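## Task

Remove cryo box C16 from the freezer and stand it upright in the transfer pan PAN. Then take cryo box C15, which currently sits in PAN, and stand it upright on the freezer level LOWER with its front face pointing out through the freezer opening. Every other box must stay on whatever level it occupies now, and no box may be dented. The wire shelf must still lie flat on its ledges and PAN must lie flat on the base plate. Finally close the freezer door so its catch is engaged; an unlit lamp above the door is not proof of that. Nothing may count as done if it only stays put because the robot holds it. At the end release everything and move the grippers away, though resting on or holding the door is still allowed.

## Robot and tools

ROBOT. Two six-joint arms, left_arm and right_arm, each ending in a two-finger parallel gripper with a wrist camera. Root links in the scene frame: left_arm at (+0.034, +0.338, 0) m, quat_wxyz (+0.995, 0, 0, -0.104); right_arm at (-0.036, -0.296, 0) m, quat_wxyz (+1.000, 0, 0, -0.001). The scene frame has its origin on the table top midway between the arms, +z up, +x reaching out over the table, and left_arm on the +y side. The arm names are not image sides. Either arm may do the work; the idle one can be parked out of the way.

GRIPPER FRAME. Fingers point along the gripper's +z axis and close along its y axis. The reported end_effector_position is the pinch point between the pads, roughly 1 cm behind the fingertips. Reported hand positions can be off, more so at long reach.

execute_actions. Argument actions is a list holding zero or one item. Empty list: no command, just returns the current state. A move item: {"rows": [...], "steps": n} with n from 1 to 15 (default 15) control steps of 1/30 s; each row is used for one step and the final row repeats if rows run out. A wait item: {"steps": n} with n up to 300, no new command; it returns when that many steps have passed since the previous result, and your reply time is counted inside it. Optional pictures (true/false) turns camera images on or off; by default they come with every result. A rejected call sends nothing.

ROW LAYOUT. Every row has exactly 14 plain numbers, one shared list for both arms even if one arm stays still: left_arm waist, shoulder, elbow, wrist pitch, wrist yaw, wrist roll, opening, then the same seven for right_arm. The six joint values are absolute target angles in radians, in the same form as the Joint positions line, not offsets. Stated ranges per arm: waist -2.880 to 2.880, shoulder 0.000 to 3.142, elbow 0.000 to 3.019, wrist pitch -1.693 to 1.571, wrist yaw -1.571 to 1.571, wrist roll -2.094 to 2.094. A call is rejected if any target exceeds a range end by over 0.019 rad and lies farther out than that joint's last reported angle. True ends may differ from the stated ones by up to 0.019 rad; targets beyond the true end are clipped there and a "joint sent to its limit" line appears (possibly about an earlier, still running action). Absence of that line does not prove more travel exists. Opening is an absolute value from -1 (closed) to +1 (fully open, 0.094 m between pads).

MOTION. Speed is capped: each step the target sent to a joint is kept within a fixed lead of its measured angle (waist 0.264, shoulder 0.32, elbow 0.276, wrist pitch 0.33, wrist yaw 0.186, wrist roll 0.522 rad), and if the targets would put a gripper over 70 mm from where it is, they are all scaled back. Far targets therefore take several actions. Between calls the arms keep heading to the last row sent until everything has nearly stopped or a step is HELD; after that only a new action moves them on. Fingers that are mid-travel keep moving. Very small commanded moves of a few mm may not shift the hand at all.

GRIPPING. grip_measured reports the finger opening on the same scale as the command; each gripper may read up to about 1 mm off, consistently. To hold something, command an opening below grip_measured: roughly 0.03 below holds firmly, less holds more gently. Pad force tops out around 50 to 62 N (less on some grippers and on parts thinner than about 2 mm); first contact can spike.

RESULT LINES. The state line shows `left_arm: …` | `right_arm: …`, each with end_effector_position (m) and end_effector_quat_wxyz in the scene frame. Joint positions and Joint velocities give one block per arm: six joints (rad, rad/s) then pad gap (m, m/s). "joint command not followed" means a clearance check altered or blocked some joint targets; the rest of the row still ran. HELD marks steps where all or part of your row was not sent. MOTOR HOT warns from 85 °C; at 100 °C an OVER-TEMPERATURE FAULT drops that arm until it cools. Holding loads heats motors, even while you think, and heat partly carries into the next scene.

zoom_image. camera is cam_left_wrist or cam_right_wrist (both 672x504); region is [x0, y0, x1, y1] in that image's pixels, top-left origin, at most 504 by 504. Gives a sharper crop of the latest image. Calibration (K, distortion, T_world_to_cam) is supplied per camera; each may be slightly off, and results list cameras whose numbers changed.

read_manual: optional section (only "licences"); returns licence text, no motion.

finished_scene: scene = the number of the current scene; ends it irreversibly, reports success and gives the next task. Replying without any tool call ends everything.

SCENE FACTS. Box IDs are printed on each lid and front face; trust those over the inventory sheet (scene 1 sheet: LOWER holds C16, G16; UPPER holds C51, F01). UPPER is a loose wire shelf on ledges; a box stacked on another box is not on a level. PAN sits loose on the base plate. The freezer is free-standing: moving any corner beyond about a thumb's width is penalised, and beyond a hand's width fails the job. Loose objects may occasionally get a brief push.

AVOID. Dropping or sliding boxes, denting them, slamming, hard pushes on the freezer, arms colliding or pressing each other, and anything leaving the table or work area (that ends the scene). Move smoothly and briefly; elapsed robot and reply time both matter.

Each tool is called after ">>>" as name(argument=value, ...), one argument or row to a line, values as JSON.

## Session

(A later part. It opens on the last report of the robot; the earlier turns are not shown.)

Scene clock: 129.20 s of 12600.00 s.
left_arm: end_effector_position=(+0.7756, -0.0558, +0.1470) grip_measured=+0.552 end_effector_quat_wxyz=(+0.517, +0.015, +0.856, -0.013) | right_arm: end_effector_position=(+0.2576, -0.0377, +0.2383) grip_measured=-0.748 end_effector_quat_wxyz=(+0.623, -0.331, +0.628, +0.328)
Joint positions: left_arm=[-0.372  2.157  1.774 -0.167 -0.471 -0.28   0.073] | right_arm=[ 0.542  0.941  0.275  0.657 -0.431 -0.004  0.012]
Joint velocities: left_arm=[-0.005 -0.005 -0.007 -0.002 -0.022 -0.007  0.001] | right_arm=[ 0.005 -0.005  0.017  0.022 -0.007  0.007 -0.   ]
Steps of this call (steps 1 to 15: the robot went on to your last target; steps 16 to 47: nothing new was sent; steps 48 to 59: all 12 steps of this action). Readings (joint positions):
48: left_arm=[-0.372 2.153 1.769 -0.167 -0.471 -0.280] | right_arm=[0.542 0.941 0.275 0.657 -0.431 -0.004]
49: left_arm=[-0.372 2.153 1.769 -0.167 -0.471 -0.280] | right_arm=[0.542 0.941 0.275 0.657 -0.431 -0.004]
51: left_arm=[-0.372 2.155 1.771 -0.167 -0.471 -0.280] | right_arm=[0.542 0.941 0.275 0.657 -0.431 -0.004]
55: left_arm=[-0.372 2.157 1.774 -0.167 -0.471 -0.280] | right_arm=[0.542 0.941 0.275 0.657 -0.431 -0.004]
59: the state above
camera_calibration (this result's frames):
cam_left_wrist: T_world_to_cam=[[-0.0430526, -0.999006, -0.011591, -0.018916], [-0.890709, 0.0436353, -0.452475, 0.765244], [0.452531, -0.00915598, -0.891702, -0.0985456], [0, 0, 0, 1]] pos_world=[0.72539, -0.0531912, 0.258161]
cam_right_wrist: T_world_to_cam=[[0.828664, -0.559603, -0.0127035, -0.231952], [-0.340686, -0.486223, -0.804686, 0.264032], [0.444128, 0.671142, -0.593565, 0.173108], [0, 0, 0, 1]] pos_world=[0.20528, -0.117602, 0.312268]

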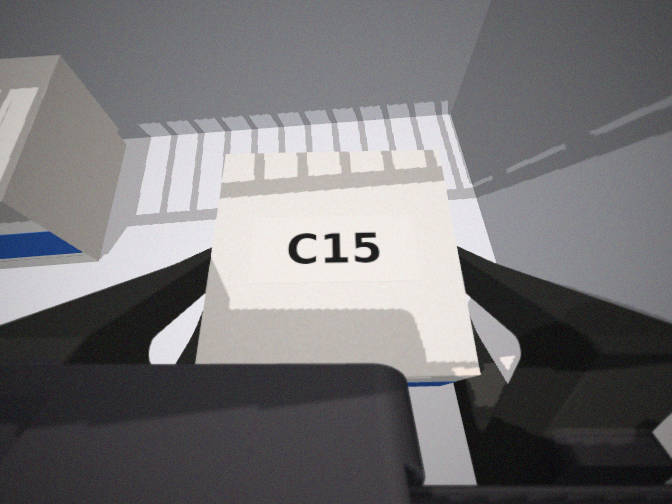

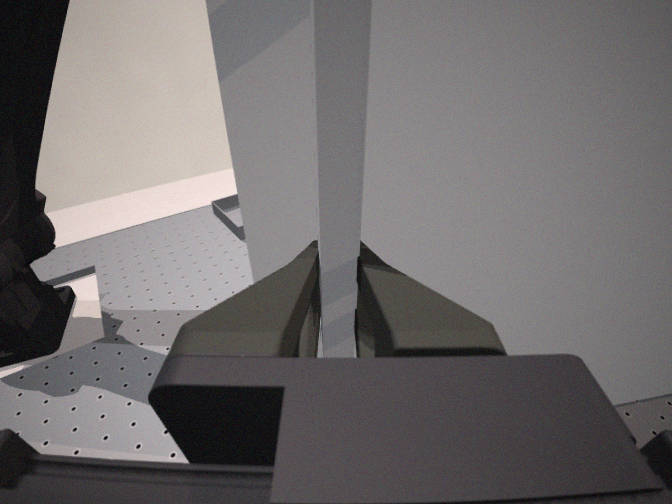

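>>> execute_actions(
  actions=[
    {"rows":[[-0.372,2.15,1.80,-0.17,-0.47,-0.29,0.6,0.562,0.93,0.30,0.66,-0.44,0,-0.85],[-0.372,2.15,1.80,-0.17,-0.47,-0.29,0.8,0.562,0.93,0.30,0.66,-0.44,0,-0.85],[-0.372,2.15,1.80,-0.17,-0.47,-0.29,1,0.562,0.93,0.30,0.66,-0.44,0,-0.85],[-0.372,2.14,1.80,-0.17,-0.47,-0.29,1,0.562,0.93,0.30,0.66,-0.44,0,-0.85],[-0.38,2.12,1.77,-0.16,-0.47,-0.29,1,0.562,0.93,0.30,0.66,-0.44,0,-0.85],[-0.388,2.10,1.74,-0.15,-0.48,-0.3,1,0.562,0.93,0.30,0.66,-0.44,0,-0.85],[-0.396,2.08,1.71,-0.14,-0.485,-0.3,1,0.562,0.93,0.30,0.66,-0.44,0,-0.85],[-0.404,2.06,1.68,-0.135,-0.49,-0.31,1,0.562,0.93,0.30,0.66,-0.44,0,-0.85],[-0.412,2.04,1.65,-0.13,-0.5,-0.31,1,0.562,0.93,0.30,0.66,-0.44,0,-0.85],[-0.42,2.02,1.62,-0.12,-0.505,-0.32,1,0.562,0.93,0.30,0.66,-0.44,0,-0.85],[-0.428,2.0,1.59,-0.115,-0.51,-0.32,1,0.562,0.93,0.30,0.66,-0.44,0,-0.85],[-0.435,1.98,1.56,-0.11,-0.52,-0.33,1,0.562,0.93,0.30,0.66,-0.44,0,-0.85],[-0.44,1.96,1.53,-0.10,-0.525,-0.33,1,0.562,0.93,0.30,0.66,-0.44,0,-0.85]],"steps":15},
  ],
  pictures=false,
)

>>> execute_actions(
  actions=[
    {"steps":12},
  ],
)

Scene clock: 137.10 s of 12600.00 s.
left_arm: end_effector_position=(+0.7037, -0.0456, +0.1348) grip_measured=+1.000 end_effector_quat_wxyz=(+0.498, +0.023, +0.867, +0.004) | right_arm: end_effector_position=(+0.2576, -0.0377, +0.2383) grip_measured=-0.748 end_effector_quat_wxyz=(+0.623, -0.331, +0.628, +0.328)
Joint positions: left_arm=[-0.422  2.019  1.535 -0.134 -0.52  -0.305  0.094] | right_arm=[ 0.542  0.941  0.275  0.657 -0.431 -0.004  0.012]
Joint velocities: left_arm=[-0.278 -0.347 -0.393 -0.012 -0.095 -0.066  0.   ] | right_arm=[-0.005 -0.005  0.022 -0.012 -0.037  0.022 -0.001]
Steps of this call (steps 1 to 15: the robot went on to your last target; steps 16 to 90: nothing new was sent; then 4.40 s passed at rest; steps 91 to 105: all 15 steps of this action). Readings (joint positions):
91: left_arm=[-0.372 2.157 1.774 -0.167 -0.471 -0.280] | right_arm=[0.542 0.941 0.275 0.657 -0.431 -0.004]
92: left_arm=[-0.372 2.157 1.774 -0.167 -0.471 -0.280] | right_arm=[0.542 0.941 0.275 0.657 -0.431 -0.004]
94: left_arm=[-0.372 2.157 1.774 -0.167 -0.471 -0.280] | right_arm=[0.542 0.941 0.275 0.657 -0.431 -0.004]
98: left_arm=[-0.375 2.138 1.736 -0.159 -0.481 -0.283] | right_arm=[0.542 0.941 0.275 0.657 -0.431 -0.004]
105: the state above

Scene clock: 137.50 s of 12600.00 s.
left_arm: end_effector_position=(+0.6926, -0.0616, +0.1554) grip_measured=+1.000 end_effector_quat_wxyz=(+0.511, +0.025, +0.859, -0.013) | right_arm: end_effector_position=(+0.2576, -0.0377, +0.2383) grip_measured=-0.748 end_effector_quat_wxyz=(+0.623, -0.331, +0.628, +0.328)
Joint positions: left_arm=[-0.447  1.989  1.525 -0.12  -0.521 -0.313  0.094] | right_arm=[ 0.542  0.941  0.275  0.657 -0.431 -0.004  0.012]
Joint velocities: left_arm=[-0.005 -0.005 -0.007 -0.002  0.037 -0.007  0.   ] | right_arm=[ 0.005 -0.015  0.002  0.022  0.022 -0.081 -0.001]
Steps of this call (steps 1 to 12: the robot went on to your last target). Readings (joint positions):
1: left_arm=[-0.430 2.010 1.526 -0.133 -0.520 -0.307] | right_arm=[0.542 0.941 0.275 0.657 -0.431 -0.004]
2: left_arm=[-0.438 2.003 1.525 -0.131 -0.520 -0.308] | right_arm=[0.542 0.941 0.275 0.657 -0.431 -0.004]
4: left_arm=[-0.447 1.995 1.525 -0.124 -0.520 -0.310] | right_arm=[0.542 0.941 0.275 0.657 -0.431 -0.004]
8: left_arm=[-0.448 1.989 1.525 -0.120 -0.521 -0.312] | right_arm=[0.542 0.941 0.275 0.657 -0.431 -0.004]
12: the state above
camera_calibration (this result's frames):
cam_left_wrist: T_world_to_cam=[[-0.0611325, -0.997858, -0.0232938, -0.0138403], [-0.895629, 0.065141, -0.440006, 0.698165], [0.44058, -0.00603608, -0.897693, -0.044126], [0, 0, 0, 1]] pos_world=[0.643892, -0.0595561, 0.267262]
cam_right_wrist: T_world_to_cam=[[0.828664, -0.559603, -0.0127035, -0.231952], [-0.340686, -0.486223, -0.804686, 0.264032], [0.444128, 0.671142, -0.593565, 0.173108], [0, 0, 0, 1]] pos_world=[0.20528, -0.117602, 0.312268]

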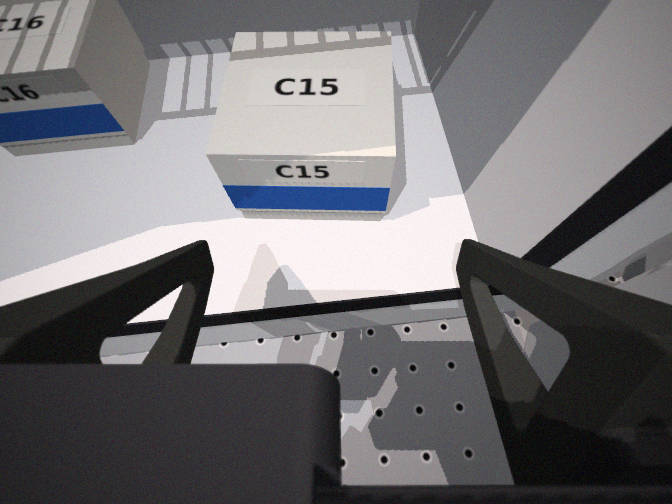

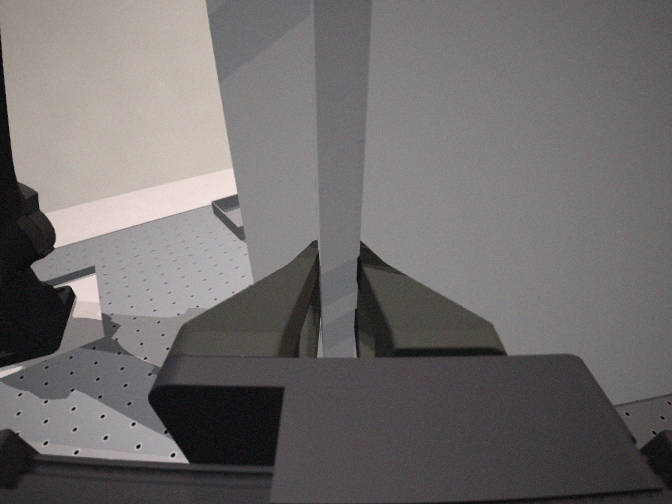

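>>> execute_actions(
  actions=[
    {"rows":[[-0.43,1.94,1.50,-0.09,-0.51,-0.3,1,0.562,0.93,0.30,0.66,-0.44,0,-0.85],[-0.41,1.92,1.47,-0.08,-0.5,-0.3,1,0.562,0.93,0.30,0.66,-0.44,0,-0.85],[-0.39,1.90,1.44,-0.06,-0.49,-0.29,1,0.562,0.93,0.30,0.66,-0.44,0,-0.85],[-0.365,1.88,1.41,-0.05,-0.48,-0.28,1,0.562,0.93,0.30,0.66,-0.44,0,-0.85],[-0.34,1.86,1.38,-0.03,-0.47,-0.27,1,0.562,0.93,0.30,0.66,-0.44,0,-0.85],[-0.315,1.84,1.35,-0.02,-0.46,-0.26,1,0.562,0.93,0.30,0.66,-0.44,0,-0.85],[-0.29,1.82,1.32,0,-0.45,-0.25,1,0.562,0.93,0.30,0.66,-0.44,0,-0.85],[-0.27,1.81,1.30,0.01,-0.444,-0.245,1,0.562,0.93,0.30,0.66,-0.44,0,-0.85],[-0.253,1.805,1.285,0.015,-0.444,-0.245,1,0.562,0.93,0.30,0.66,-0.44,0,-0.85]],"steps":15},
  ],
  pictures=false,
)

>>> execute_actions(
  actions=[
    {"steps":12},
  ],
)

Scene clock: 142.13 s of 12600.00 s.
left_arm: end_effector_position=(+0.7060, +0.1103, +0.1518) grip_measured=+1.000 end_effector_quat_wxyz=(+0.507, -0.038, +0.861, +0.022) | right_arm: end_effector_position=(+0.2576, -0.0377, +0.2383) grip_measured=-0.748 end_effector_quat_wxyz=(+0.623, -0.331, +0.628, +0.328)
Joint positions: left_arm=[-0.223  1.841  1.284 -0.011 -0.449 -0.27   0.094] | right_arm=[ 0.542  0.941  0.275  0.657 -0.431 -0.004  0.012]
Joint velocities: left_arm=[ 0.239 -0.103 -0.007  0.085  0.007  0.11   0.   ] | right_arm=[-0.005  0.005 -0.022 -0.002  0.051  0.022 -0.   ]
Steps of this call (steps 1 to 30: the robot went on to your last target; steps 31 to 90: nothing new was sent; then 1.13 s passed at rest; steps 91 to 105: all 15 steps of this action). Readings (joint positions):
91: left_arm=[-0.447 1.988 1.523 -0.118 -0.517 -0.313] | right_arm=[0.542 0.941 0.275 0.657 -0.431 -0.004]
92: left_arm=[-0.445 1.984 1.513 -0.111 -0.509 -0.313] | right_arm=[0.542 0.941 0.275 0.657 -0.431 -0.004]
94: left_arm=[-0.435 1.962 1.468 -0.089 -0.489 -0.309] | right_arm=[0.542 0.941 0.275 0.657 -0.431 -0.004]
98: left_arm=[-0.372 1.902 1.359 -0.052 -0.457 -0.292] | right_arm=[0.542 0.941 0.275 0.657 -0.431 -0.004]
105: the state above

Scene clock: 142.53 s of 12600.00 s.
left_arm: end_effector_position=(+0.6994, +0.0900, +0.1575) grip_measured=+1.000 end_effector_quat_wxyz=(+0.512, -0.022, +0.859, +0.014) | right_arm: end_effector_position=(+0.2576, -0.0377, +0.2383) grip_measured=-0.748 end_effector_quat_wxyz=(+0.623, -0.331, +0.628, +0.328)
Joint positions: left_arm=[-0.252  1.834  1.284 -0.006 -0.447 -0.262  0.094] | right_arm=[ 0.542  0.941  0.275  0.657 -0.431 -0.004  0.012]
Joint velocities: left_arm=[-0.005 -0.024 -0.002 -0.017 -0.007 -0.007  0.   ] | right_arm=[-0.005  0.005  0.002 -0.022 -0.066 -0.11  -0.   ]
Steps of this call (steps 1 to 12: the robot went on to your last target). Readings (joint positions):
1: left_arm=[-0.217 1.838 1.284 -0.008 -0.449 -0.269] | right_arm=[0.542 0.941 0.275 0.657 -0.431 -0.004]
2: left_arm=[-0.217 1.836 1.284 -0.007 -0.449 -0.268] | right_arm=[0.542 0.941 0.275 0.657 -0.431 -0.004]
4: left_arm=[-0.223 1.834 1.284 -0.006 -0.449 -0.266] | right_arm=[0.542 0.941 0.275 0.657 -0.431 -0.004]
8: left_arm=[-0.245 1.834 1.284 -0.006 -0.448 -0.263] | right_arm=[0.542 0.941 0.275 0.657 -0.431 -0.004]
12: the state above
camera_calibration (this result's frames):
cam_left_wrist: T_world_to_cam=[[0.0478679, -0.998648, -0.0202574, 0.061262], [-0.89657, -0.0340174, -0.441593, 0.705122], [0.440307, 0.0393003, -0.896987, -0.0483044], [0, 0, 0, 1]] pos_world=[0.650528, 0.087064, 0.26929]
cam_right_wrist: T_world_to_cam=[[0.828664, -0.559603, -0.0127035, -0.231952], [-0.340686, -0.486223, -0.804686, 0.264032], [0.444128, 0.671142, -0.593565, 0.173108], [0, 0, 0, 1]] pos_world=[0.20528, -0.117602, 0.312268]

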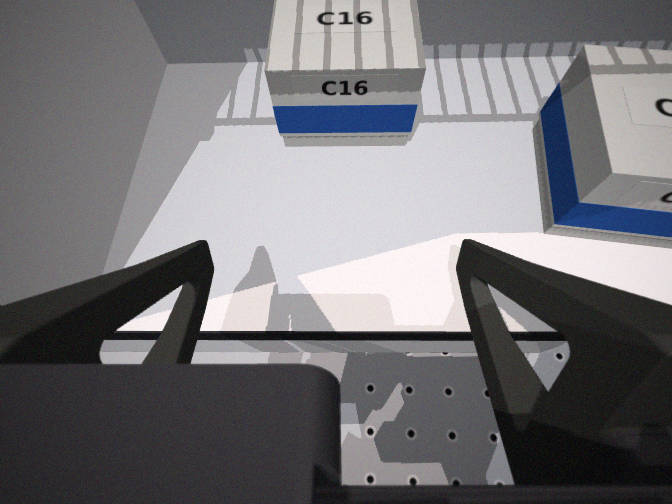

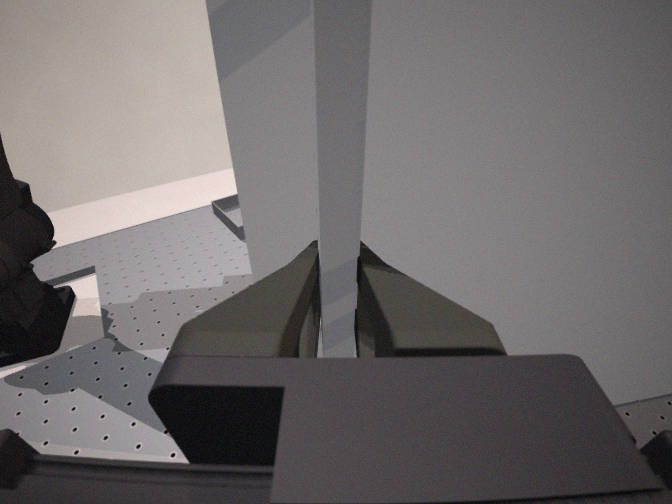

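>>> execute_actions(
  actions=[
    {"rows":[[-0.245,1.86,1.35,-0.01,-0.44,-0.24,1,0.562,0.93,0.30,0.66,-0.44,0,-0.85],[-0.24,1.875,1.372,-0.016,-0.435,-0.24,1,0.562,0.93,0.30,0.66,-0.44,0,-0.85],[-0.235,1.89,1.394,-0.022,-0.43,-0.24,1,0.562,0.93,0.30,0.66,-0.44,0,-0.85],[-0.23,1.905,1.416,-0.028,-0.425,-0.23,1,0.562,0.93,0.30,0.66,-0.44,0,-0.85],[-0.225,1.92,1.438,-0.034,-0.42,-0.23,1,0.562,0.93,0.30,0.66,-0.44,0,-0.85],[-0.22,1.935,1.46,-0.04,-0.415,-0.23,1,0.562,0.93,0.30,0.66,-0.44,0,-0.85],[-0.215,1.95,1.482,-0.046,-0.41,-0.22,1,0.562,0.93,0.30,0.66,-0.44,0,-0.85],[-0.21,1.965,1.504,-0.052,-0.405,-0.22,1,0.562,0.93,0.30,0.66,-0.44,0,-0.85],[-0.205,1.98,1.526,-0.058,-0.40,-0.22,1,0.562,0.93,0.30,0.66,-0.44,0,-0.85],[-0.2,1.99,1.548,-0.064,-0.40,-0.22,1,0.562,0.93,0.30,0.66,-0.44,0,-0.85],[-0.2,2.0,1.565,-0.068,-0.40,-0.22,1,0.562,0.93,0.30,0.66,-0.44,0,-0.85]],"steps":15},
  ],
  pictures=false,
)

>>> execute_actions(
  actions=[
    {"steps":12},
  ],
)

Scene clock: 150.40 s of 12600.00 s.
left_arm: end_effector_position=(+0.7703, +0.0899, +0.1447) grip_measured=+1.000 end_effector_quat_wxyz=(+0.509, -0.024, +0.860, +0.013) | right_arm: end_effector_position=(+0.2576, -0.0377, +0.2383) grip_measured=-0.748 end_effector_quat_wxyz=(+0.623, -0.331, +0.628, +0.328)
Joint positions: left_arm=[-0.203  1.996  1.502 -0.057 -0.404 -0.239  0.094] | right_arm=[ 0.542  0.941  0.275  0.657 -0.431 -0.004  0.012]
Joint velocities: left_arm=[ 0.073  0.005  0.002 -0.071 -0.051  0.022  0.   ] | right_arm=[-0.024 -0.005 -0.002  0.012 -0.022 -0.051 -0.002]
Steps of this call (steps 1 to 30: the robot went on to your last target; steps 31 to 90: nothing new was sent; then 4.37 s passed at rest; steps 91 to 105: all 15 steps of this action). Readings (joint positions):
91: left_arm=[-0.252 1.835 1.284 -0.006 -0.446 -0.261] | right_arm=[0.542 0.941 0.275 0.657 -0.431 -0.004]
92: left_arm=[-0.252 1.837 1.287 -0.007 -0.443 -0.260] | right_arm=[0.542 0.941 0.275 0.657 -0.431 -0.004]
94: left_arm=[-0.251 1.852 1.308 -0.013 -0.434 -0.257] | right_arm=[0.542 0.941 0.275 0.657 -0.431 -0.004]
98: left_arm=[-0.238 1.917 1.400 -0.032 -0.413 -0.247] | right_arm=[0.542 0.941 0.275 0.657 -0.431 -0.004]
105: the state above

Scene clock: 150.80 s of 12600.00 s.
left_arm: end_effector_position=(+0.7707, +0.0925, +0.1433) grip_measured=+1.000 end_effector_quat_wxyz=(+0.507, -0.024, +0.861, +0.015) | right_arm: end_effector_position=(+0.2576, -0.0377, +0.2383) grip_measured=-0.748 end_effector_quat_wxyz=(+0.623, -0.331, +0.628, +0.328)
Joint positions: left_arm=[-0.199  1.997  1.502 -0.061 -0.404 -0.237  0.094] | right_arm=[ 0.542  0.941  0.275  0.657 -0.431 -0.004  0.012]
Joint velocities: left_arm=[-0.005 -0.005  0.002 -0.012  0.037  0.007  0.   ] | right_arm=[ 0.015 -0.005  0.012 -0.022 -0.007 -0.007  0.   ]
Steps of this call (steps 1 to 12: the robot went on to your last target). Readings (joint positions):
1: left_arm=[-0.201 1.996 1.502 -0.059 -0.404 -0.238] | right_arm=[0.542 0.941 0.275 0.657 -0.431 -0.004]
2: left_arm=[-0.199 1.997 1.502 -0.061 -0.404 -0.238] | right_arm=[0.542 0.941 0.275 0.657 -0.431 -0.004]
4: left_arm=[-0.199 1.997 1.502 -0.061 -0.404 -0.238] | right_arm=[0.542 0.941 0.275 0.657 -0.431 -0.004]
8: left_arm=[-0.199 1.997 1.502 -0.061 -0.404 -0.237] | right_arm=[0.542 0.941 0.275 0.657 -0.431 -0.004]
12: the state above
camera_calibration (this result's frames):
cam_left_wrist: T_world_to_cam=[[0.0513081, -0.998452, -0.0214935, 0.057612], [-0.900932, -0.036989, -0.43238, 0.765208], [0.430916, 0.0415488, -0.901435, -0.084831], [0, 0, 0, 1]] pos_world=[0.723, 0.0893517, 0.25563]
cam_right_wrist: T_world_to_cam=[[0.828664, -0.559603, -0.0127035, -0.231952], [-0.340686, -0.486223, -0.804686, 0.264032], [0.444128, 0.671142, -0.593565, 0.173108], [0, 0, 0, 1]] pos_world=[0.20528, -0.117602, 0.312268]

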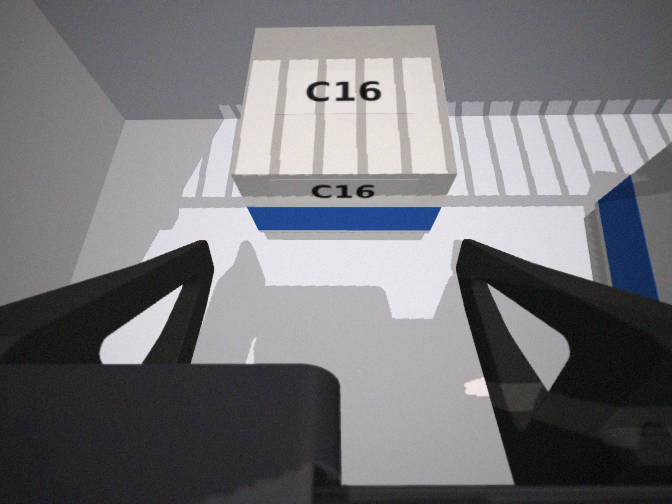

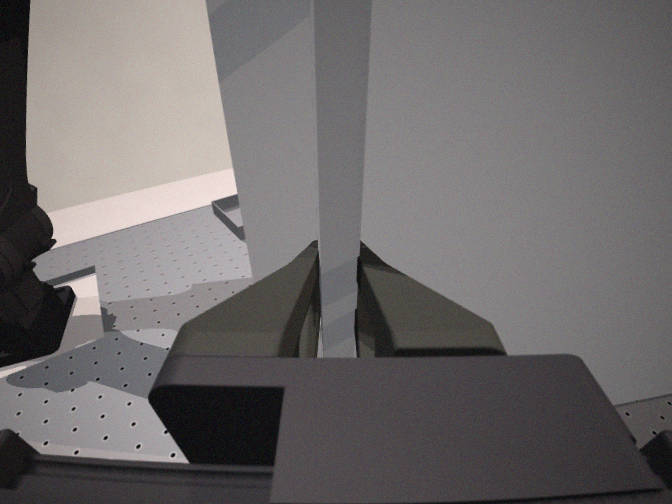

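>>> execute_actions(
  actions=[
    {"rows":[[-0.195,2.01,1.59,-0.07,-0.395,-0.215,1,0.562,0.93,0.30,0.66,-0.44,0,-0.85],[-0.19,2.022,1.61,-0.078,-0.39,-0.215,1,0.562,0.93,0.30,0.66,-0.44,0,-0.85],[-0.187,2.035,1.63,-0.086,-0.387,-0.21,1,0.562,0.93,0.30,0.66,-0.44,0,-0.85],[-0.184,2.048,1.65,-0.094,-0.384,-0.21,1,0.562,0.93,0.30,0.66,-0.44,0,-0.85],[-0.181,2.06,1.67,-0.102,-0.38,-0.205,1,0.562,0.93,0.30,0.66,-0.44,0,-0.85],[-0.178,2.073,1.69,-0.11,-0.377,-0.205,1,0.562,0.93,0.30,0.66,-0.44,0,-0.85],[-0.175,2.085,1.71,-0.118,-0.374,-0.2,1,0.562,0.93,0.30,0.66,-0.44,0,-0.85],[-0.172,2.098,1.73,-0.126,-0.37,-0.2,1,0.562,0.93,0.30,0.66,-0.44,0,-0.85],[-0.169,2.11,1.75,-0.134,-0.367,-0.2,1,0.562,0.93,0.30,0.66,-0.44,0,-0.85],[-0.166,2.12,1.772,-0.14,-0.367,-0.2,1,0.562,0.93,0.30,0.66,-0.44,0,-0.85]],"steps":15},
  ],
  pictures=false,
)

>>> execute_actions(
  actions=[
    {"steps":12},
  ],
)

Scene clock: 155.63 s of 12600.00 s.
left_arm: end_effector_position=(+0.8213, +0.0848, +0.1388) grip_measured=+1.000 end_effector_quat_wxyz=(+0.505, -0.017, +0.863, +0.011) | right_arm: end_effector_position=(+0.2576, -0.0377, +0.2383) grip_measured=-0.748 end_effector_quat_wxyz=(+0.623, -0.331, +0.628, +0.328)
Joint positions: left_arm=[-0.177  2.118  1.696 -0.132 -0.371 -0.218  0.094] | right_arm=[ 0.542  0.941  0.275  0.657 -0.431 -0.004  0.012]
Joint velocities: left_arm=[ 0.063  0.073 -0.002 -0.076 -0.051  0.007  0.   ] | right_arm=[ 0.005  0.005 -0.002 -0.002  0.095 -0.022  0.   ]
Steps of this call (steps 1 to 15: the robot went on to your last target; steps 16 to 90: nothing new was sent; then 1.33 s passed at rest; steps 91 to 105: all 15 steps of this action). Readings (joint positions):
91: left_arm=[-0.199 1.997 1.503 -0.061 -0.402 -0.236] | right_arm=[0.542 0.941 0.275 0.657 -0.431 -0.004]
92: left_arm=[-0.199 1.999 1.508 -0.065 -0.399 -0.235] | right_arm=[0.542 0.941 0.275 0.657 -0.431 -0.004]
94: left_arm=[-0.199 2.010 1.536 -0.076 -0.392 -0.232] | right_arm=[0.542 0.941 0.275 0.657 -0.431 -0.004]
98: left_arm=[-0.193 2.055 1.629 -0.102 -0.378 -0.224] | right_arm=[0.542 0.941 0.275 0.657 -0.431 -0.004]
105: the state above

Scene clock: 156.03 s of 12600.00 s.
left_arm: end_effector_position=(+0.8243, +0.0890, +0.1396) grip_measured=+1.000 end_effector_quat_wxyz=(+0.505, -0.019, +0.863, +0.013) | right_arm: end_effector_position=(+0.2576, -0.0377, +0.2383) grip_measured=-0.748 end_effector_quat_wxyz=(+0.623, -0.331, +0.628, +0.328)
Joint positions: left_arm=[-0.171  2.121  1.703 -0.134 -0.371 -0.217  0.094] | right_arm=[ 0.542  0.941  0.275  0.657 -0.431 -0.004  0.012]
Joint velocities: left_arm=[-0.005 -0.005 -0.007  0.002  0.022 -0.007  0.   ] | right_arm=[-0.005  0.005 -0.002 -0.012 -0.007  0.007  0.001]
Steps of this call (steps 1 to 12: the robot went on to your last target). Readings (joint positions):
1: left_arm=[-0.175 2.120 1.696 -0.133 -0.371 -0.218] | right_arm=[0.542 0.941 0.275 0.657 -0.431 -0.004]
2: left_arm=[-0.174 2.121 1.696 -0.134 -0.371 -0.217] | right_arm=[0.542 0.941 0.275 0.657 -0.431 -0.004]
4: left_arm=[-0.172 2.121 1.696 -0.134 -0.371 -0.217] | right_arm=[0.542 0.941 0.275 0.657 -0.431 -0.004]
8: left_arm=[-0.171 2.121 1.702 -0.134 -0.371 -0.217] | right_arm=[0.542 0.941 0.275 0.657 -0.431 -0.004]
12: the state above
camera_calibration (this result's frames):
cam_left_wrist: T_world_to_cam=[[0.0420233, -0.998865, -0.0224196, 0.0591443], [-0.903243, -0.0283896, -0.42819, 0.812345], [0.427068, 0.0382443, -0.903411, -0.107444], [0, 0, 0, 1]] pos_world=[0.777145, 0.0862485, 0.252098]
cam_right_wrist: T_world_to_cam=[[0.828664, -0.559603, -0.0127035, -0.231952], [-0.340686, -0.486223, -0.804686, 0.264032], [0.444128, 0.671142, -0.593565, 0.173108], [0, 0, 0, 1]] pos_world=[0.20528, -0.117602, 0.312268]

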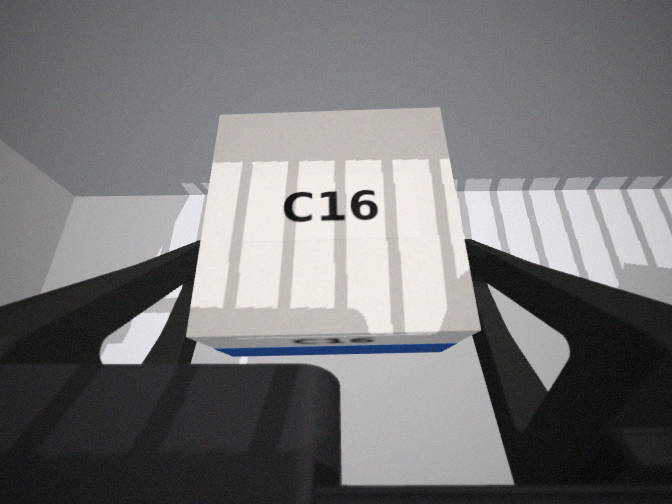

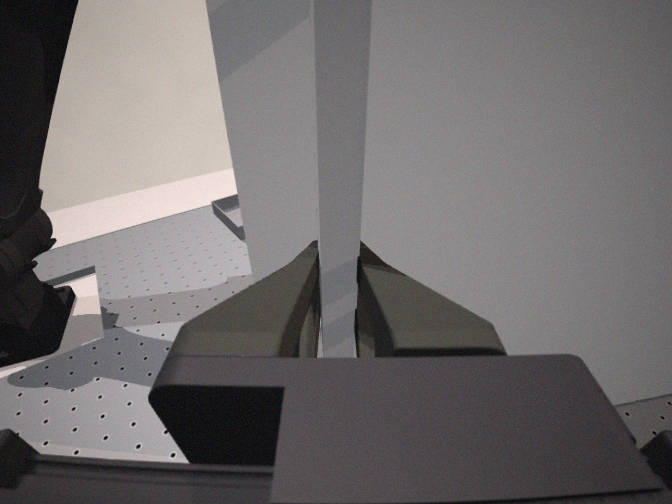

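>>> execute_actions(
  actions=[
    {"rows":[[-0.166,2.12,1.785,-0.14,-0.367,-0.2,0.9,0.562,0.93,0.30,0.66,-0.44,0,-0.85],[-0.166,2.12,1.79,-0.14,-0.367,-0.2,0.8,0.562,0.93,0.30,0.66,-0.44,0,-0.85],[-0.166,2.12,1.79,-0.14,-0.367,-0.2,0.75,0.562,0.93,0.30,0.66,-0.44,0,-0.85],[-0.166,2.12,1.79,-0.14,-0.367,-0.2,0.7,0.562,0.93,0.30,0.66,-0.44,0,-0.85],[-0.166,2.12,1.79,-0.14,-0.367,-0.2,0.67,0.562,0.93,0.30,0.66,-0.44,0,-0.85],[-0.166,2.12,1.79,-0.14,-0.367,-0.2,0.64,0.562,0.93,0.30,0.66,-0.44,0,-0.85],[-0.166,2.12,1.79,-0.14,-0.367,-0.2,0.62,0.562,0.93,0.30,0.66,-0.44,0,-0.85],[-0.166,2.12,1.79,-0.14,-0.367,-0.2,0.60,0.562,0.93,0.30,0.66,-0.44,0,-0.85],[-0.166,2.12,1.79,-0.14,-0.367,-0.2,0.585,0.562,0.93,0.30,0.66,-0.44,0,-0.85],[-0.166,2.12,1.79,-0.14,-0.367,-0.2,0.57,0.562,0.93,0.30,0.66,-0.44,0,-0.85],[-0.166,2.12,1.79,-0.14,-0.367,-0.2,0.56,0.562,0.93,0.30,0.66,-0.44,0,-0.85],[-0.166,2.12,1.79,-0.14,-0.367,-0.2,0.55,0.562,0.93,0.30,0.66,-0.44,0,-0.85],[-0.166,2.12,1.79,-0.14,-0.367,-0.2,0.54,0.562,0.93,0.30,0.66,-0.44,0,-0.85]],"steps":15},
  ],
  pictures=false,
)

Scene clock: 161.27 s of 12600.00 s.
left_arm: end_effector_position=(+0.8276, +0.0877, +0.1461) grip_measured=+0.551 end_effector_quat_wxyz=(+0.510, -0.020, +0.860, +0.011) | right_arm: end_effector_position=(+0.2576, -0.0377, +0.2383) grip_measured=-0.748 end_effector_quat_wxyz=(+0.623, -0.331, +0.628, +0.328)
Joint positions: left_arm=[-0.171  2.122  1.716 -0.135 -0.371 -0.216  0.073] | right_arm=[ 0.542  0.941  0.275  0.657 -0.431 -0.004  0.012]
Joint velocities: left_arm=[-0.005  0.005  0.002  0.002  0.007 -0.022  0.001] | right_arm=[ 0.005  0.005 -0.012  0.012 -0.037  0.081 -0.   ]
Steps of this call (steps 1 to 15: the robot went on to your last target; steps 16 to 90: nothing new was sent; then 1.73 s passed at rest; steps 91 to 105: all 15 steps of this action). Readings (joint positions):
91: left_arm=[-0.171 2.121 1.704 -0.134 -0.371 -0.216] | right_arm=[0.542 0.941 0.275 0.657 -0.431 -0.004]
92: left_arm=[-0.171 2.121 1.705 -0.134 -0.371 -0.216] | right_arm=[0.542 0.941 0.275 0.657 -0.431 -0.004]
94: left_arm=[-0.171 2.121 1.711 -0.134 -0.371 -0.216] | right_arm=[0.542 0.941 0.275 0.657 -0.431 -0.004]
98: left_arm=[-0.171 2.122 1.716 -0.135 -0.371 -0.216] | right_arm=[0.542 0.941 0.275 0.657 -0.431 -0.004]
105: the state above

>>> execute_actions(
  actions=[
    {"rows":[[-0.17,2.09,1.74,-0.15,-0.37,-0.22,0.535,0.562,0.93,0.30,0.66,-0.44,0,-0.85],[-0.17,2.075,1.73,-0.15,-0.37,-0.22,0.535,0.562,0.93,0.30,0.66,-0.44,0,-0.85],[-0.17,2.065,1.72,-0.15,-0.37,-0.22,0.535,0.562,0.93,0.30,0.66,-0.44,0,-0.85],[-0.17,2.06,1.72,-0.15,-0.37,-0.22,0.535,0.562,0.93,0.30,0.66,-0.44,0,-0.85],[-0.175,2.05,1.71,-0.15,-0.37,-0.22,0.535,0.562,0.93,0.30,0.66,-0.44,0,-0.85],[-0.18,2.037,1.69,-0.14,-0.375,-0.23,0.535,0.562,0.93,0.30,0.66,-0.44,0,-0.85],[-0.185,2.024,1.67,-0.13,-0.38,-0.23,0.535,0.562,0.93,0.30,0.66,-0.44,0,-0.85],[-0.19,2.011,1.65,-0.12,-0.385,-0.24,0.535,0.562,0.93,0.30,0.66,-0.44,0,-0.85],[-0.195,1.998,1.63,-0.11,-0.39,-0.24,0.535,0.562,0.93,0.30,0.66,-0.44,0,-0.85],[-0.2,1.985,1.61,-0.105,-0.393,-0.24,0.535,0.562,0.93,0.30,0.66,-0.44,0,-0.85],[-0.204,1.972,1.59,-0.10,-0.396,-0.24,0.535,0.562,0.93,0.30,0.66,-0.44,0,-0.85],[-0.208,1.959,1.57,-0.09,-0.40,-0.25,0.535,0.562,0.93,0.30,0.66,-0.44,0,-0.85],[-0.212,1.946,1.55,-0.085,-0.403,-0.25,0.535,0.562,0.93,0.30,0.66,-0.44,0,-0.85],[-0.216,1.933,1.53,-0.08,-0.406,-0.25,0.535,0.562,0.93,0.30,0.66,-0.44,0,-0.85],[-0.22,1.92,1.51,-0.075,-0.41,-0.25,0.535,0.562,0.93,0.30,0.66,-0.44,0,-0.85]],"steps":15},
  ],
  pictures=false,
)

>>> execute_actions(
  actions=[
    {"rows":[[-0.225,1.90,1.48,-0.07,-0.415,-0.26,0.535,0.562,0.93,0.30,0.66,-0.44,0,-0.85],[-0.23,1.88,1.45,-0.06,-0.42,-0.26,0.535,0.562,0.93,0.30,0.66,-0.44,0,-0.85],[-0.235,1.86,1.42,-0.05,-0.425,-0.26,0.535,0.562,0.93,0.30,0.66,-0.44,0,-0.85],[-0.24,1.84,1.39,-0.04,-0.43,-0.27,0.535,0.562,0.93,0.30,0.66,-0.44,0,-0.85],[-0.245,1.82,1.36,-0.03,-0.435,-0.27,0.535,0.562,0.93,0.30,0.66,-0.44,0,-0.85],[-0.25,1.80,1.33,-0.02,-0.44,-0.27,0.535,0.562,0.93,0.30,0.66,-0.44,0,-0.85],[-0.255,1.78,1.30,-0.01,-0.445,-0.27,0.535,0.562,0.93,0.30,0.66,-0.44,0,-0.85],[-0.255,1.755,1.27,-0.005,-0.445,-0.27,0.535,0.562,0.93,0.30,0.66,-0.44,0,-0.85],[-0.255,1.73,1.24,0,-0.445,-0.27,0.535,0.562,0.93,0.30,0.66,-0.44,0,-0.85],[-0.255,1.705,1.21,0.005,-0.445,-0.27,0.535,0.562,0.93,0.30,0.66,-0.44,0,-0.85],[-0.255,1.68,1.18,0.01,-0.445,-0.27,0.535,0.562,0.93,0.30,0.66,-0.44,0,-0.85],[-0.255,1.655,1.15,0.015,-0.445,-0.27,0.535,0.562,0.93,0.30,0.66,-0.44,0,-0.85],[-0.255,1.63,1.12,0.02,-0.445,-0.27,0.535,0.562,0.93,0.30,0.66,-0.44,0,-0.85],[-0.255,1.605,1.09,0.025,-0.445,-0.27,0.535,0.562,0.93,0.30,0.66,-0.44,0,-0.85],[-0.255,1.58,1.06,0.03,-0.445,-0.27,0.535,0.562,0.93,0.30,0.66,-0.44,0,-0.85]],"steps":15},
  ],
)

Scene clock: 172.20 s of 12600.00 s.
left_arm: end_effector_position=(+0.7767, +0.0932, +0.1566) grip_measured=+0.547 end_effector_quat_wxyz=(+0.503, -0.020, +0.864, +0.019) | right_arm: end_effector_position=(+0.2576, -0.0377, +0.2383) grip_measured=-0.748 end_effector_quat_wxyz=(+0.623, -0.331, +0.628, +0.328)
Joint positions: left_arm=[-0.195  1.994  1.542 -0.113 -0.402 -0.228  0.073] | right_arm=[ 0.542  0.941  0.275  0.657 -0.431 -0.004  0.012]
Joint velocities: left_arm=[-0.151 -0.444 -0.54   0.183 -0.125  0.007  0.001] | right_arm=[-0.005  0.005  0.012  0.002 -0.066 -0.007 -0.001]
Steps of this call (steps 1 to 15: the robot went on to your last target; steps 16 to 90: nothing new was sent; then 7.43 s passed at rest; steps 91 to 105: all 15 steps of this action). Readings (joint positions):
91: left_arm=[-0.171 2.122 1.716 -0.136 -0.371 -0.216] | right_arm=[0.542 0.941 0.275 0.657 -0.431 -0.004]
92: left_arm=[-0.171 2.121 1.716 -0.137 -0.371 -0.216] | right_arm=[0.542 0.941 0.275 0.657 -0.431 -0.004]
94: left_arm=[-0.171 2.121 1.716 -0.138 -0.371 -0.216] | right_arm=[0.542 0.941 0.275 0.657 -0.431 -0.004]
98: left_arm=[-0.172 2.099 1.684 -0.138 -0.376 -0.218] | right_arm=[0.542 0.941 0.275 0.657 -0.431 -0.004]
105: the state above

Scene clock: 172.70 s of 12600.00 s.
left_arm: end_effector_position=(+0.6422, +0.1143, +0.1748) grip_measured=+0.547 end_effector_quat_wxyz=(+0.507, -0.013, +0.862, +0.014) | right_arm: end_effector_position=(+0.2576, -0.0377, +0.2383) grip_measured=-0.748 end_effector_quat_wxyz=(+0.623, -0.331, +0.628, +0.328)
Joint positions: left_arm=[-0.256  1.668  1.109 -0.007 -0.44  -0.252  0.073] | right_arm=[ 0.542  0.941  0.275  0.657 -0.431 -0.004  0.012]
Joint velocities: left_arm=[ 0.005 -0.786 -0.833  0.168 -0.037 -0.007 -0.   ] | right_arm=[-0.015 -0.005 -0.002 -0.002 -0.066  0.037  0.001]
Steps of this call (steps 1 to 15: all 15 steps of this action). Readings (joint positions):
1: left_arm=[-0.201 1.978 1.522 -0.106 -0.406 -0.231] | right_arm=[0.542 0.941 0.275 0.657 -0.431 -0.004]
2: left_arm=[-0.207 1.961 1.498 -0.099 -0.410 -0.233] | right_arm=[0.542 0.941 0.275 0.657 -0.431 -0.004]
4: left_arm=[-0.221 1.923 1.443 -0.081 -0.420 -0.238] | right_arm=[0.542 0.941 0.275 0.657 -0.431 -0.004]
8: left_arm=[-0.246 1.838 1.321 -0.046 -0.437 -0.247] | right_arm=[0.542 0.941 0.275 0.657 -0.431 -0.004]
15: the state above
camera_calibration (this result's frames):
cam_left_wrist: T_world_to_cam=[[0.0325626, -0.999014, -0.0301804, 0.100313], [-0.901799, -0.0163478, -0.431846, 0.661942], [0.430927, 0.0412787, -0.901442, -0.00194186], [0, 0, 0, 1]] pos_world=[0.594509, 0.111115, 0.287134]
cam_right_wrist: T_world_to_cam=[[0.828664, -0.559603, -0.0127035, -0.231952], [-0.340686, -0.486223, -0.804686, 0.264032], [0.444128, 0.671142, -0.593565, 0.173108], [0, 0, 0, 1]] pos_world=[0.20528, -0.117602, 0.312268]

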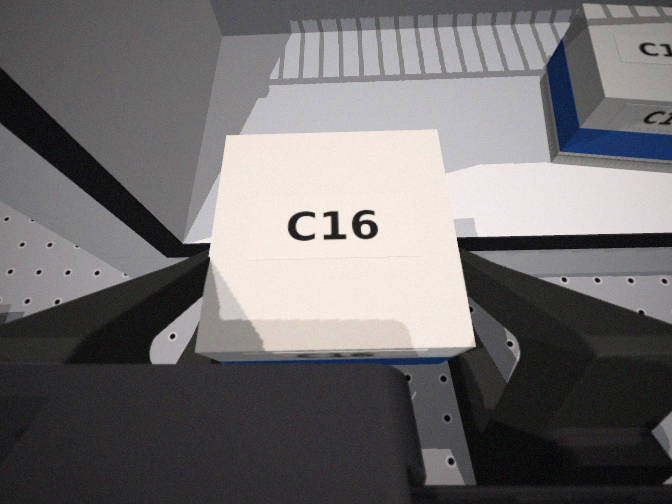

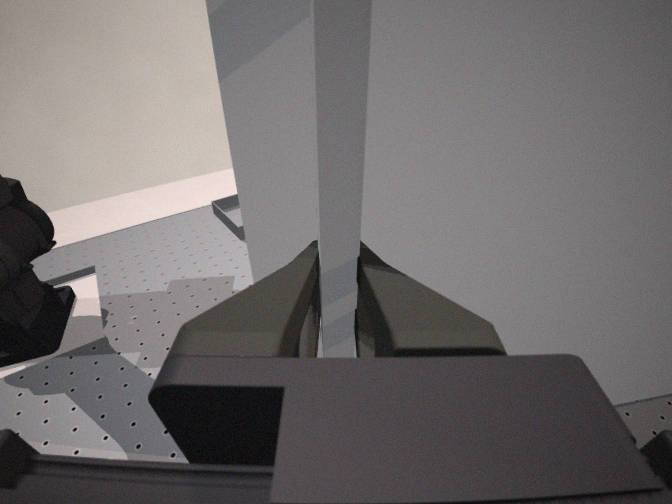

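>>> execute_actions(
  actions=[
    {"rows":[[-0.25,1.54,1.02,0.03,-0.42,-0.24,0.535,0.562,0.93,0.30,0.66,-0.44,0,-0.85],[-0.24,1.5,0.985,0.03,-0.39,-0.22,0.535,0.562,0.93,0.30,0.66,-0.44,0,-0.85],[-0.22,1.46,0.95,0.03,-0.36,-0.2,0.535,0.562,0.93,0.30,0.66,-0.44,0,-0.85],[-0.19,1.42,0.915,0.03,-0.33,-0.18,0.535,0.562,0.93,0.30,0.66,-0.44,0,-0.85],[-0.15,1.38,0.88,0.03,-0.30,-0.16,0.535,0.562,0.93,0.30,0.66,-0.44,0,-0.85],[-0.1,1.34,0.845,0.03,-0.27,-0.14,0.535,0.562,0.93,0.30,0.66,-0.44,0,-0.85],[-0.05,1.30,0.81,0.03,-0.24,-0.12,0.535,0.562,0.93,0.30,0.66,-0.44,0,-0.85],[0.0,1.26,0.775,0.03,-0.21,-0.10,0.535,0.562,0.93,0.30,0.66,-0.44,0,-0.85],[0.05,1.22,0.74,0.03,-0.18,-0.08,0.535,0.562,0.93,0.30,0.66,-0.44,0,-0.85],[0.1,1.18,0.705,0.03,-0.15,-0.06,0.535,0.562,0.93,0.30,0.66,-0.44,0,-0.85],[0.15,1.14,0.67,0.03,-0.12,-0.04,0.535,0.562,0.93,0.30,0.66,-0.44,0,-0.85],[0.2,1.10,0.635,0.03,-0.09,-0.02,0.535,0.562,0.93,0.30,0.66,-0.44,0,-0.85],[0.25,1.06,0.60,0.03,-0.06,0,0.535,0.562,0.93,0.30,0.66,-0.44,0,-0.85],[0.3,1.03,0.565,0.03,-0.03,0.02,0.535,0.562,0.93,0.30,0.66,-0.44,0,-0.85],[0.35,1.0,0.53,0.03,0,0.03,0.535,0.562,0.93,0.30,0.66,-0.44,0,-0.85]],"steps":15},
  ],
  pictures=false,
)

>>> execute_actions(
  actions=[
    {"rows":[[0.39,1.0,0.51,0.04,0.02,0.033,0.535,0.562,0.93,0.30,0.66,-0.44,0,-0.85],[0.42,1.0,0.49,0.06,0.04,0.033,0.535,0.562,0.93,0.30,0.66,-0.44,0,-0.85],[0.445,1.0,0.46,0.09,0.043,0.033,0.535,0.562,0.93,0.30,0.66,-0.44,0,-0.85],[0.46,1.0,0.43,0.12,0.043,0.033,0.535,0.562,0.93,0.30,0.66,-0.44,0,-0.85],[0.465,1.0,0.40,0.15,0.043,0.033,0.535,0.562,0.93,0.30,0.66,-0.44,0,-0.85],[0.465,1.02,0.375,0.19,0.043,0.033,0.535,0.562,0.93,0.30,0.66,-0.44,0,-0.85],[0.465,1.05,0.35,0.23,0.043,0.033,0.535,0.562,0.93,0.30,0.66,-0.44,0,-0.85],[0.465,1.08,0.335,0.275,0.043,0.033,0.535,0.562,0.93,0.30,0.66,-0.44,0,-0.85],[0.465,1.11,0.32,0.32,0.043,0.033,0.535,0.562,0.93,0.30,0.66,-0.44,0,-0.85],[0.465,1.14,0.31,0.36,0.043,0.033,0.535,0.562,0.93,0.30,0.66,-0.44,0,-0.85]],"steps":15},
  ],
)

Scene clock: 181.67 s of 12600.00 s.
left_arm: end_effector_position=(+0.5191, +0.3304, +0.2012) grip_measured=+0.547 end_effector_quat_wxyz=(+0.511, -0.045, +0.858, -0.008) | right_arm: end_effector_position=(+0.2576, -0.0377, +0.2383) grip_measured=-0.748 end_effector_quat_wxyz=(+0.623, -0.331, +0.628, +0.328)
Joint positions: left_arm=[ 0.171  1.168  0.657  0.013 -0.066 -0.105  0.073] | right_arm=[ 0.542  0.941  0.275  0.657 -0.431 -0.004  0.012]
Joint velocities: left_arm=[ 1.656 -1.226 -0.911 -0.002  0.828  0.418 -0.001] | right_arm=[-0.015 -0.005 -0.022  0.002 -0.051  0.037 -0.   ]
Steps of this call (steps 1 to 30: the robot went on to your last target; steps 31 to 90: nothing new was sent; then 5.47 s passed at rest; steps 91 to 105: all 15 steps of this action). Readings (joint positions):
91: left_arm=[-0.256 1.592 1.049 0.008 -0.433 -0.254] | right_arm=[0.542 0.941 0.275 0.657 -0.431 -0.004]
92: left_arm=[-0.255 1.585 1.038 0.011 -0.413 -0.251] | right_arm=[0.542 0.941 0.275 0.657 -0.431 -0.004]
94: left_arm=[-0.248 1.546 0.984 0.013 -0.355 -0.236] | right_arm=[0.542 0.941 0.275 0.657 -0.431 -0.004]
98: left_arm=[-0.162 1.416 0.848 0.013 -0.255 -0.195] | right_arm=[0.542 0.941 0.275 0.657 -0.431 -0.004]
105: the state above

Scene clock: 182.17 s of 12600.00 s.
left_arm: end_effector_position=(+0.4138, +0.4334, +0.0871) grip_measured=+0.547 end_effector_quat_wxyz=(+0.488, -0.100, +0.866, +0.050) | right_arm: end_effector_position=(+0.2576, -0.0377, +0.2383) grip_measured=-0.748 end_effector_quat_wxyz=(+0.623, -0.331, +0.628, +0.328)
Joint positions: left_arm=[0.473 1.159 0.298 0.314 0.039 0.011 0.073] | right_arm=[ 0.542  0.941  0.275  0.657 -0.431 -0.004  0.012]
Joint velocities: left_arm=[ 0.005  0.005  0.002  0.1    0.051 -0.007  0.   ] | right_arm=[ 0.005  0.005 -0.017  0.017 -0.037  0.037 -0.001]
Steps of this call (steps 1 to 15: all 15 steps of this action). Readings (joint positions):
1: left_arm=[0.228 1.128 0.623 0.013 -0.035 -0.089] | right_arm=[0.542 0.941 0.275 0.657 -0.431 -0.004]
2: left_arm=[0.288 1.088 0.586 0.018 -0.003 -0.072] | right_arm=[0.542 0.941 0.275 0.657 -0.431 -0.004]
4: left_arm=[0.404 1.020 0.506 0.054 0.028 -0.041] | right_arm=[0.542 0.941 0.275 0.657 -0.431 -0.004]
8: left_arm=[0.490 1.004 0.370 0.174 0.032 -0.009] | right_arm=[0.542 0.941 0.275 0.657 -0.431 -0.004]
15: the state above
camera_calibration (this result's frames):
cam_left_wrist: T_world_to_cam=[[0.217682, -0.975982, -0.00852678, 0.335403], [-0.89688, -0.196578, -0.396185, 0.496337], [0.384993, 0.0938899, -0.918131, 0.00183083], [0, 0, 0, 1]] pos_world=[0.371439, 0.424744, 0.201182]
cam_right_wrist: T_world_to_cam=[[0.828664, -0.559603, -0.0127035, -0.231952], [-0.340686, -0.486223, -0.804686, 0.264032], [0.444128, 0.671142, -0.593565, 0.173108], [0, 0, 0, 1]] pos_world=[0.20528, -0.117602, 0.312268]

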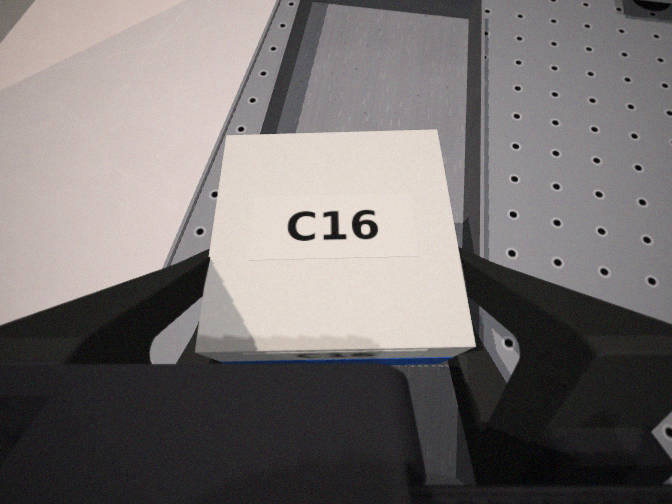

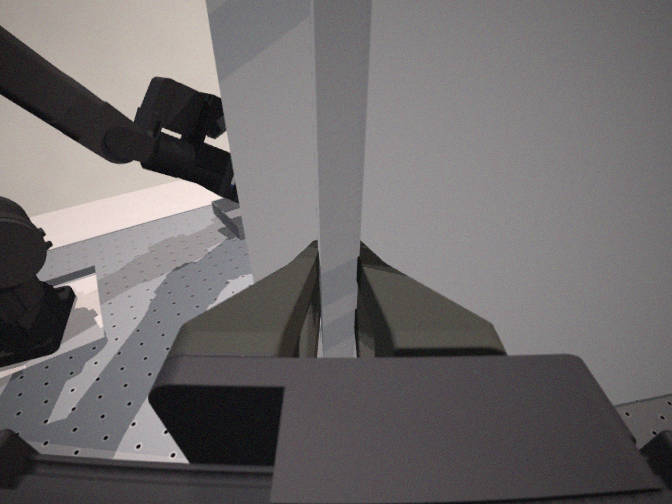

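Shift slightly right/straighter with yaw, then lower.

>>> execute_actions(
  actions=[
    {"rows":[[0.465,1.16,0.30,0.39,0.07,0.05,0.535,0.562,0.93,0.30,0.66,-0.44,0,-0.85],[0.465,1.16,0.30,0.40,0.095,0.06,0.535,0.562,0.93,0.30,0.66,-0.44,0,-0.85],[0.465,1.17,0.29,0.42,0.095,0.06,0.535,0.562,0.93,0.30,0.66,-0.44,0,-0.85],[0.465,1.19,0.28,0.45,0.095,0.06,0.535,0.562,0.93,0.30,0.66,-0.44,0,-0.85],[0.465,1.21,0.27,0.48,0.095,0.06,0.535,0.562,0.93,0.30,0.66,-0.44,0,-0.85],[0.465,1.23,0.26,0.51,0.095,0.06,0.535,0.562,0.93,0.30,0.66,-0.44,0,-0.85],[0.465,1.25,0.255,0.535,0.095,0.06,0.535,0.562,0.93,0.30,0.66,-0.44,0,-0.85],[0.465,1.27,0.25,0.56,0.095,0.06,0.535,0.562,0.93,0.30,0.66,-0.44,0,-0.85],[0.465,1.29,0.245,0.585,0.095,0.06,0.535,0.562,0.93,0.30,0.66,-0.44,0,-0.85],[0.465,1.31,0.24,0.61,0.095,0.06,0.535,0.562,0.93,0.30,0.66,-0.44,0,-0.85],[0.465,1.325,0.237,0.625,0.095,0.06,0.535,0.562,0.93,0.30,0.66,-0.44,0,-0.85],[0.465,1.34,0.235,0.64,0.095,0.06,0.535,0.562,0.93,0.30,0.66,-0.44,0,-0.85]],"steps":15},
  ],
  pictures=false,
)

>>> execute_actions(
  actions=[
    {"steps":10},
  ],
)

Scene clock: 187.20 s of 12600.00 s.
left_arm: end_effector_position=(+0.4127, +0.4236, +0.0551) grip_measured=+0.547 end_effector_quat_wxyz=(+0.509, -0.070, +0.857, +0.040) | right_arm: end_effector_position=(+0.2576, -0.0377, +0.2383) grip_measured=-0.748 end_effector_quat_wxyz=(+0.623, -0.331, +0.628, +0.328)
Joint positions: left_arm=[0.472 1.342 0.234 0.607 0.091 0.046 0.073] | right_arm=[ 0.542  0.941  0.275  0.657 -0.431 -0.004  0.012]
Joint velocities: left_arm=[ 0.005 -0.005  0.012  0.208 -0.037  0.007  0.001] | right_arm=[-0.015 -0.005 -0.002 -0.022 -0.007  0.007  0.001]
Steps of this call (steps 1 to 30: the robot went on to your last target; steps 31 to 90: nothing new was sent; then 1.53 s passed at rest; steps 91 to 105: all 15 steps of this action). Readings (joint positions):
91: left_arm=[0.473 1.159 0.298 0.337 0.050 0.019] | right_arm=[0.542 0.941 0.275 0.657 -0.431 -0.004]
92: left_arm=[0.473 1.159 0.297 0.347 0.071 0.023] | right_arm=[0.542 0.941 0.275 0.657 -0.431 -0.004]
94: left_arm=[0.472 1.160 0.294 0.380 0.088 0.031] | right_arm=[0.542 0.941 0.275 0.657 -0.431 -0.004]
98: left_arm=[0.472 1.211 0.270 0.489 0.090 0.039] | right_arm=[0.542 0.941 0.275 0.657 -0.431 -0.004]
105: the state above

Scene clock: 187.53 s of 12600.00 s.
left_arm: end_effector_position=(+0.4134, +0.4238, +0.0565) grip_measured=+0.547 end_effector_quat_wxyz=(+0.512, -0.070, +0.855, +0.040) | right_arm: end_effector_position=(+0.2576, -0.0377, +0.2383) grip_measured=-0.748 end_effector_quat_wxyz=(+0.623, -0.331, +0.628, +0.328)
Joint positions: left_arm=[0.472 1.342 0.234 0.613 0.091 0.046 0.073] | right_arm=[ 0.542  0.941  0.275  0.657 -0.431 -0.004  0.012]
Joint velocities: left_arm=[ 0.005 -0.024  0.012 -0.002 -0.037 -0.022 -0.002] | right_arm=[-0.005 -0.005 -0.002  0.022 -0.007 -0.051 -0.001]
Steps of this call (steps 1 to 10: the robot went on to your last target). Readings (joint positions):
1: left_arm=[0.472 1.342 0.234 0.611 0.091 0.046] | right_arm=[0.542 0.941 0.275 0.657 -0.431 -0.004]
2: left_arm=[0.472 1.342 0.234 0.613 0.091 0.046] | right_arm=[0.542 0.941 0.275 0.657 -0.431 -0.004]
4: left_arm=[0.472 1.342 0.234 0.613 0.091 0.046] | right_arm=[0.542 0.941 0.275 0.657 -0.431 -0.004]
8: left_arm=[0.472 1.342 0.234 0.613 0.091 0.046] | right_arm=[0.542 0.941 0.275 0.657 -0.431 -0.004]
10: the state above
camera_calibration (this result's frames):
cam_left_wrist: T_world_to_cam=[[0.156622, -0.98752, -0.0165311, 0.356406], [-0.885532, -0.132995, -0.445135, 0.453018], [0.437382, 0.0843569, -0.895311, -0.0441023], [0, 0, 0, 1]] pos_world=[0.36463, 0.415928, 0.168061]
cam_right_wrist: T_world_to_cam=[[0.828664, -0.559603, -0.0127035, -0.231952], [-0.340686, -0.486223, -0.804686, 0.264032], [0.444128, 0.671142, -0.593565, 0.173108], [0, 0, 0, 1]] pos_world=[0.20528, -0.117602, 0.312268]

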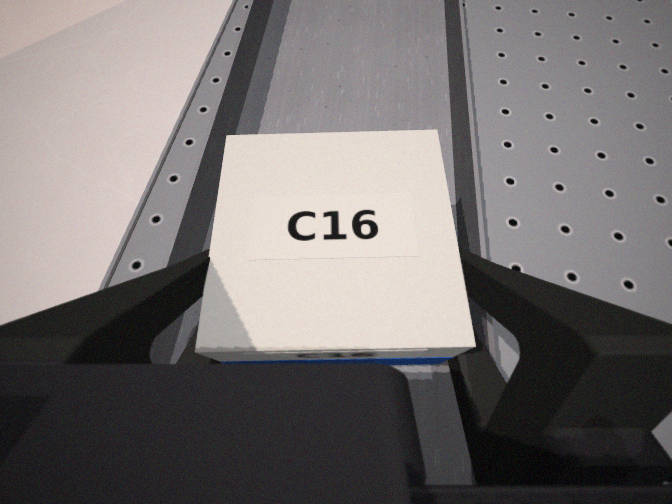

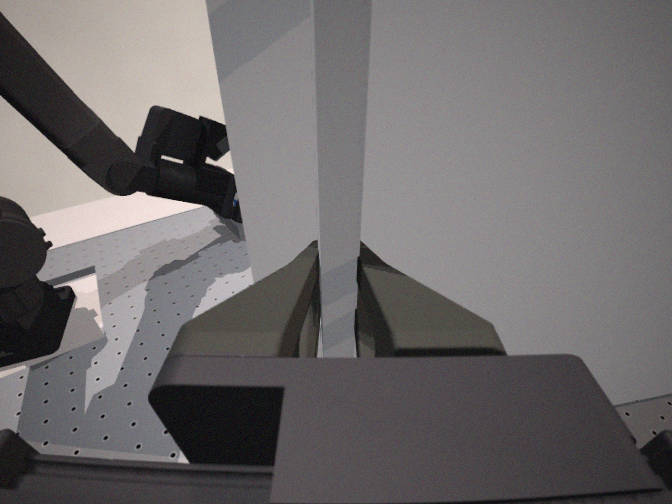

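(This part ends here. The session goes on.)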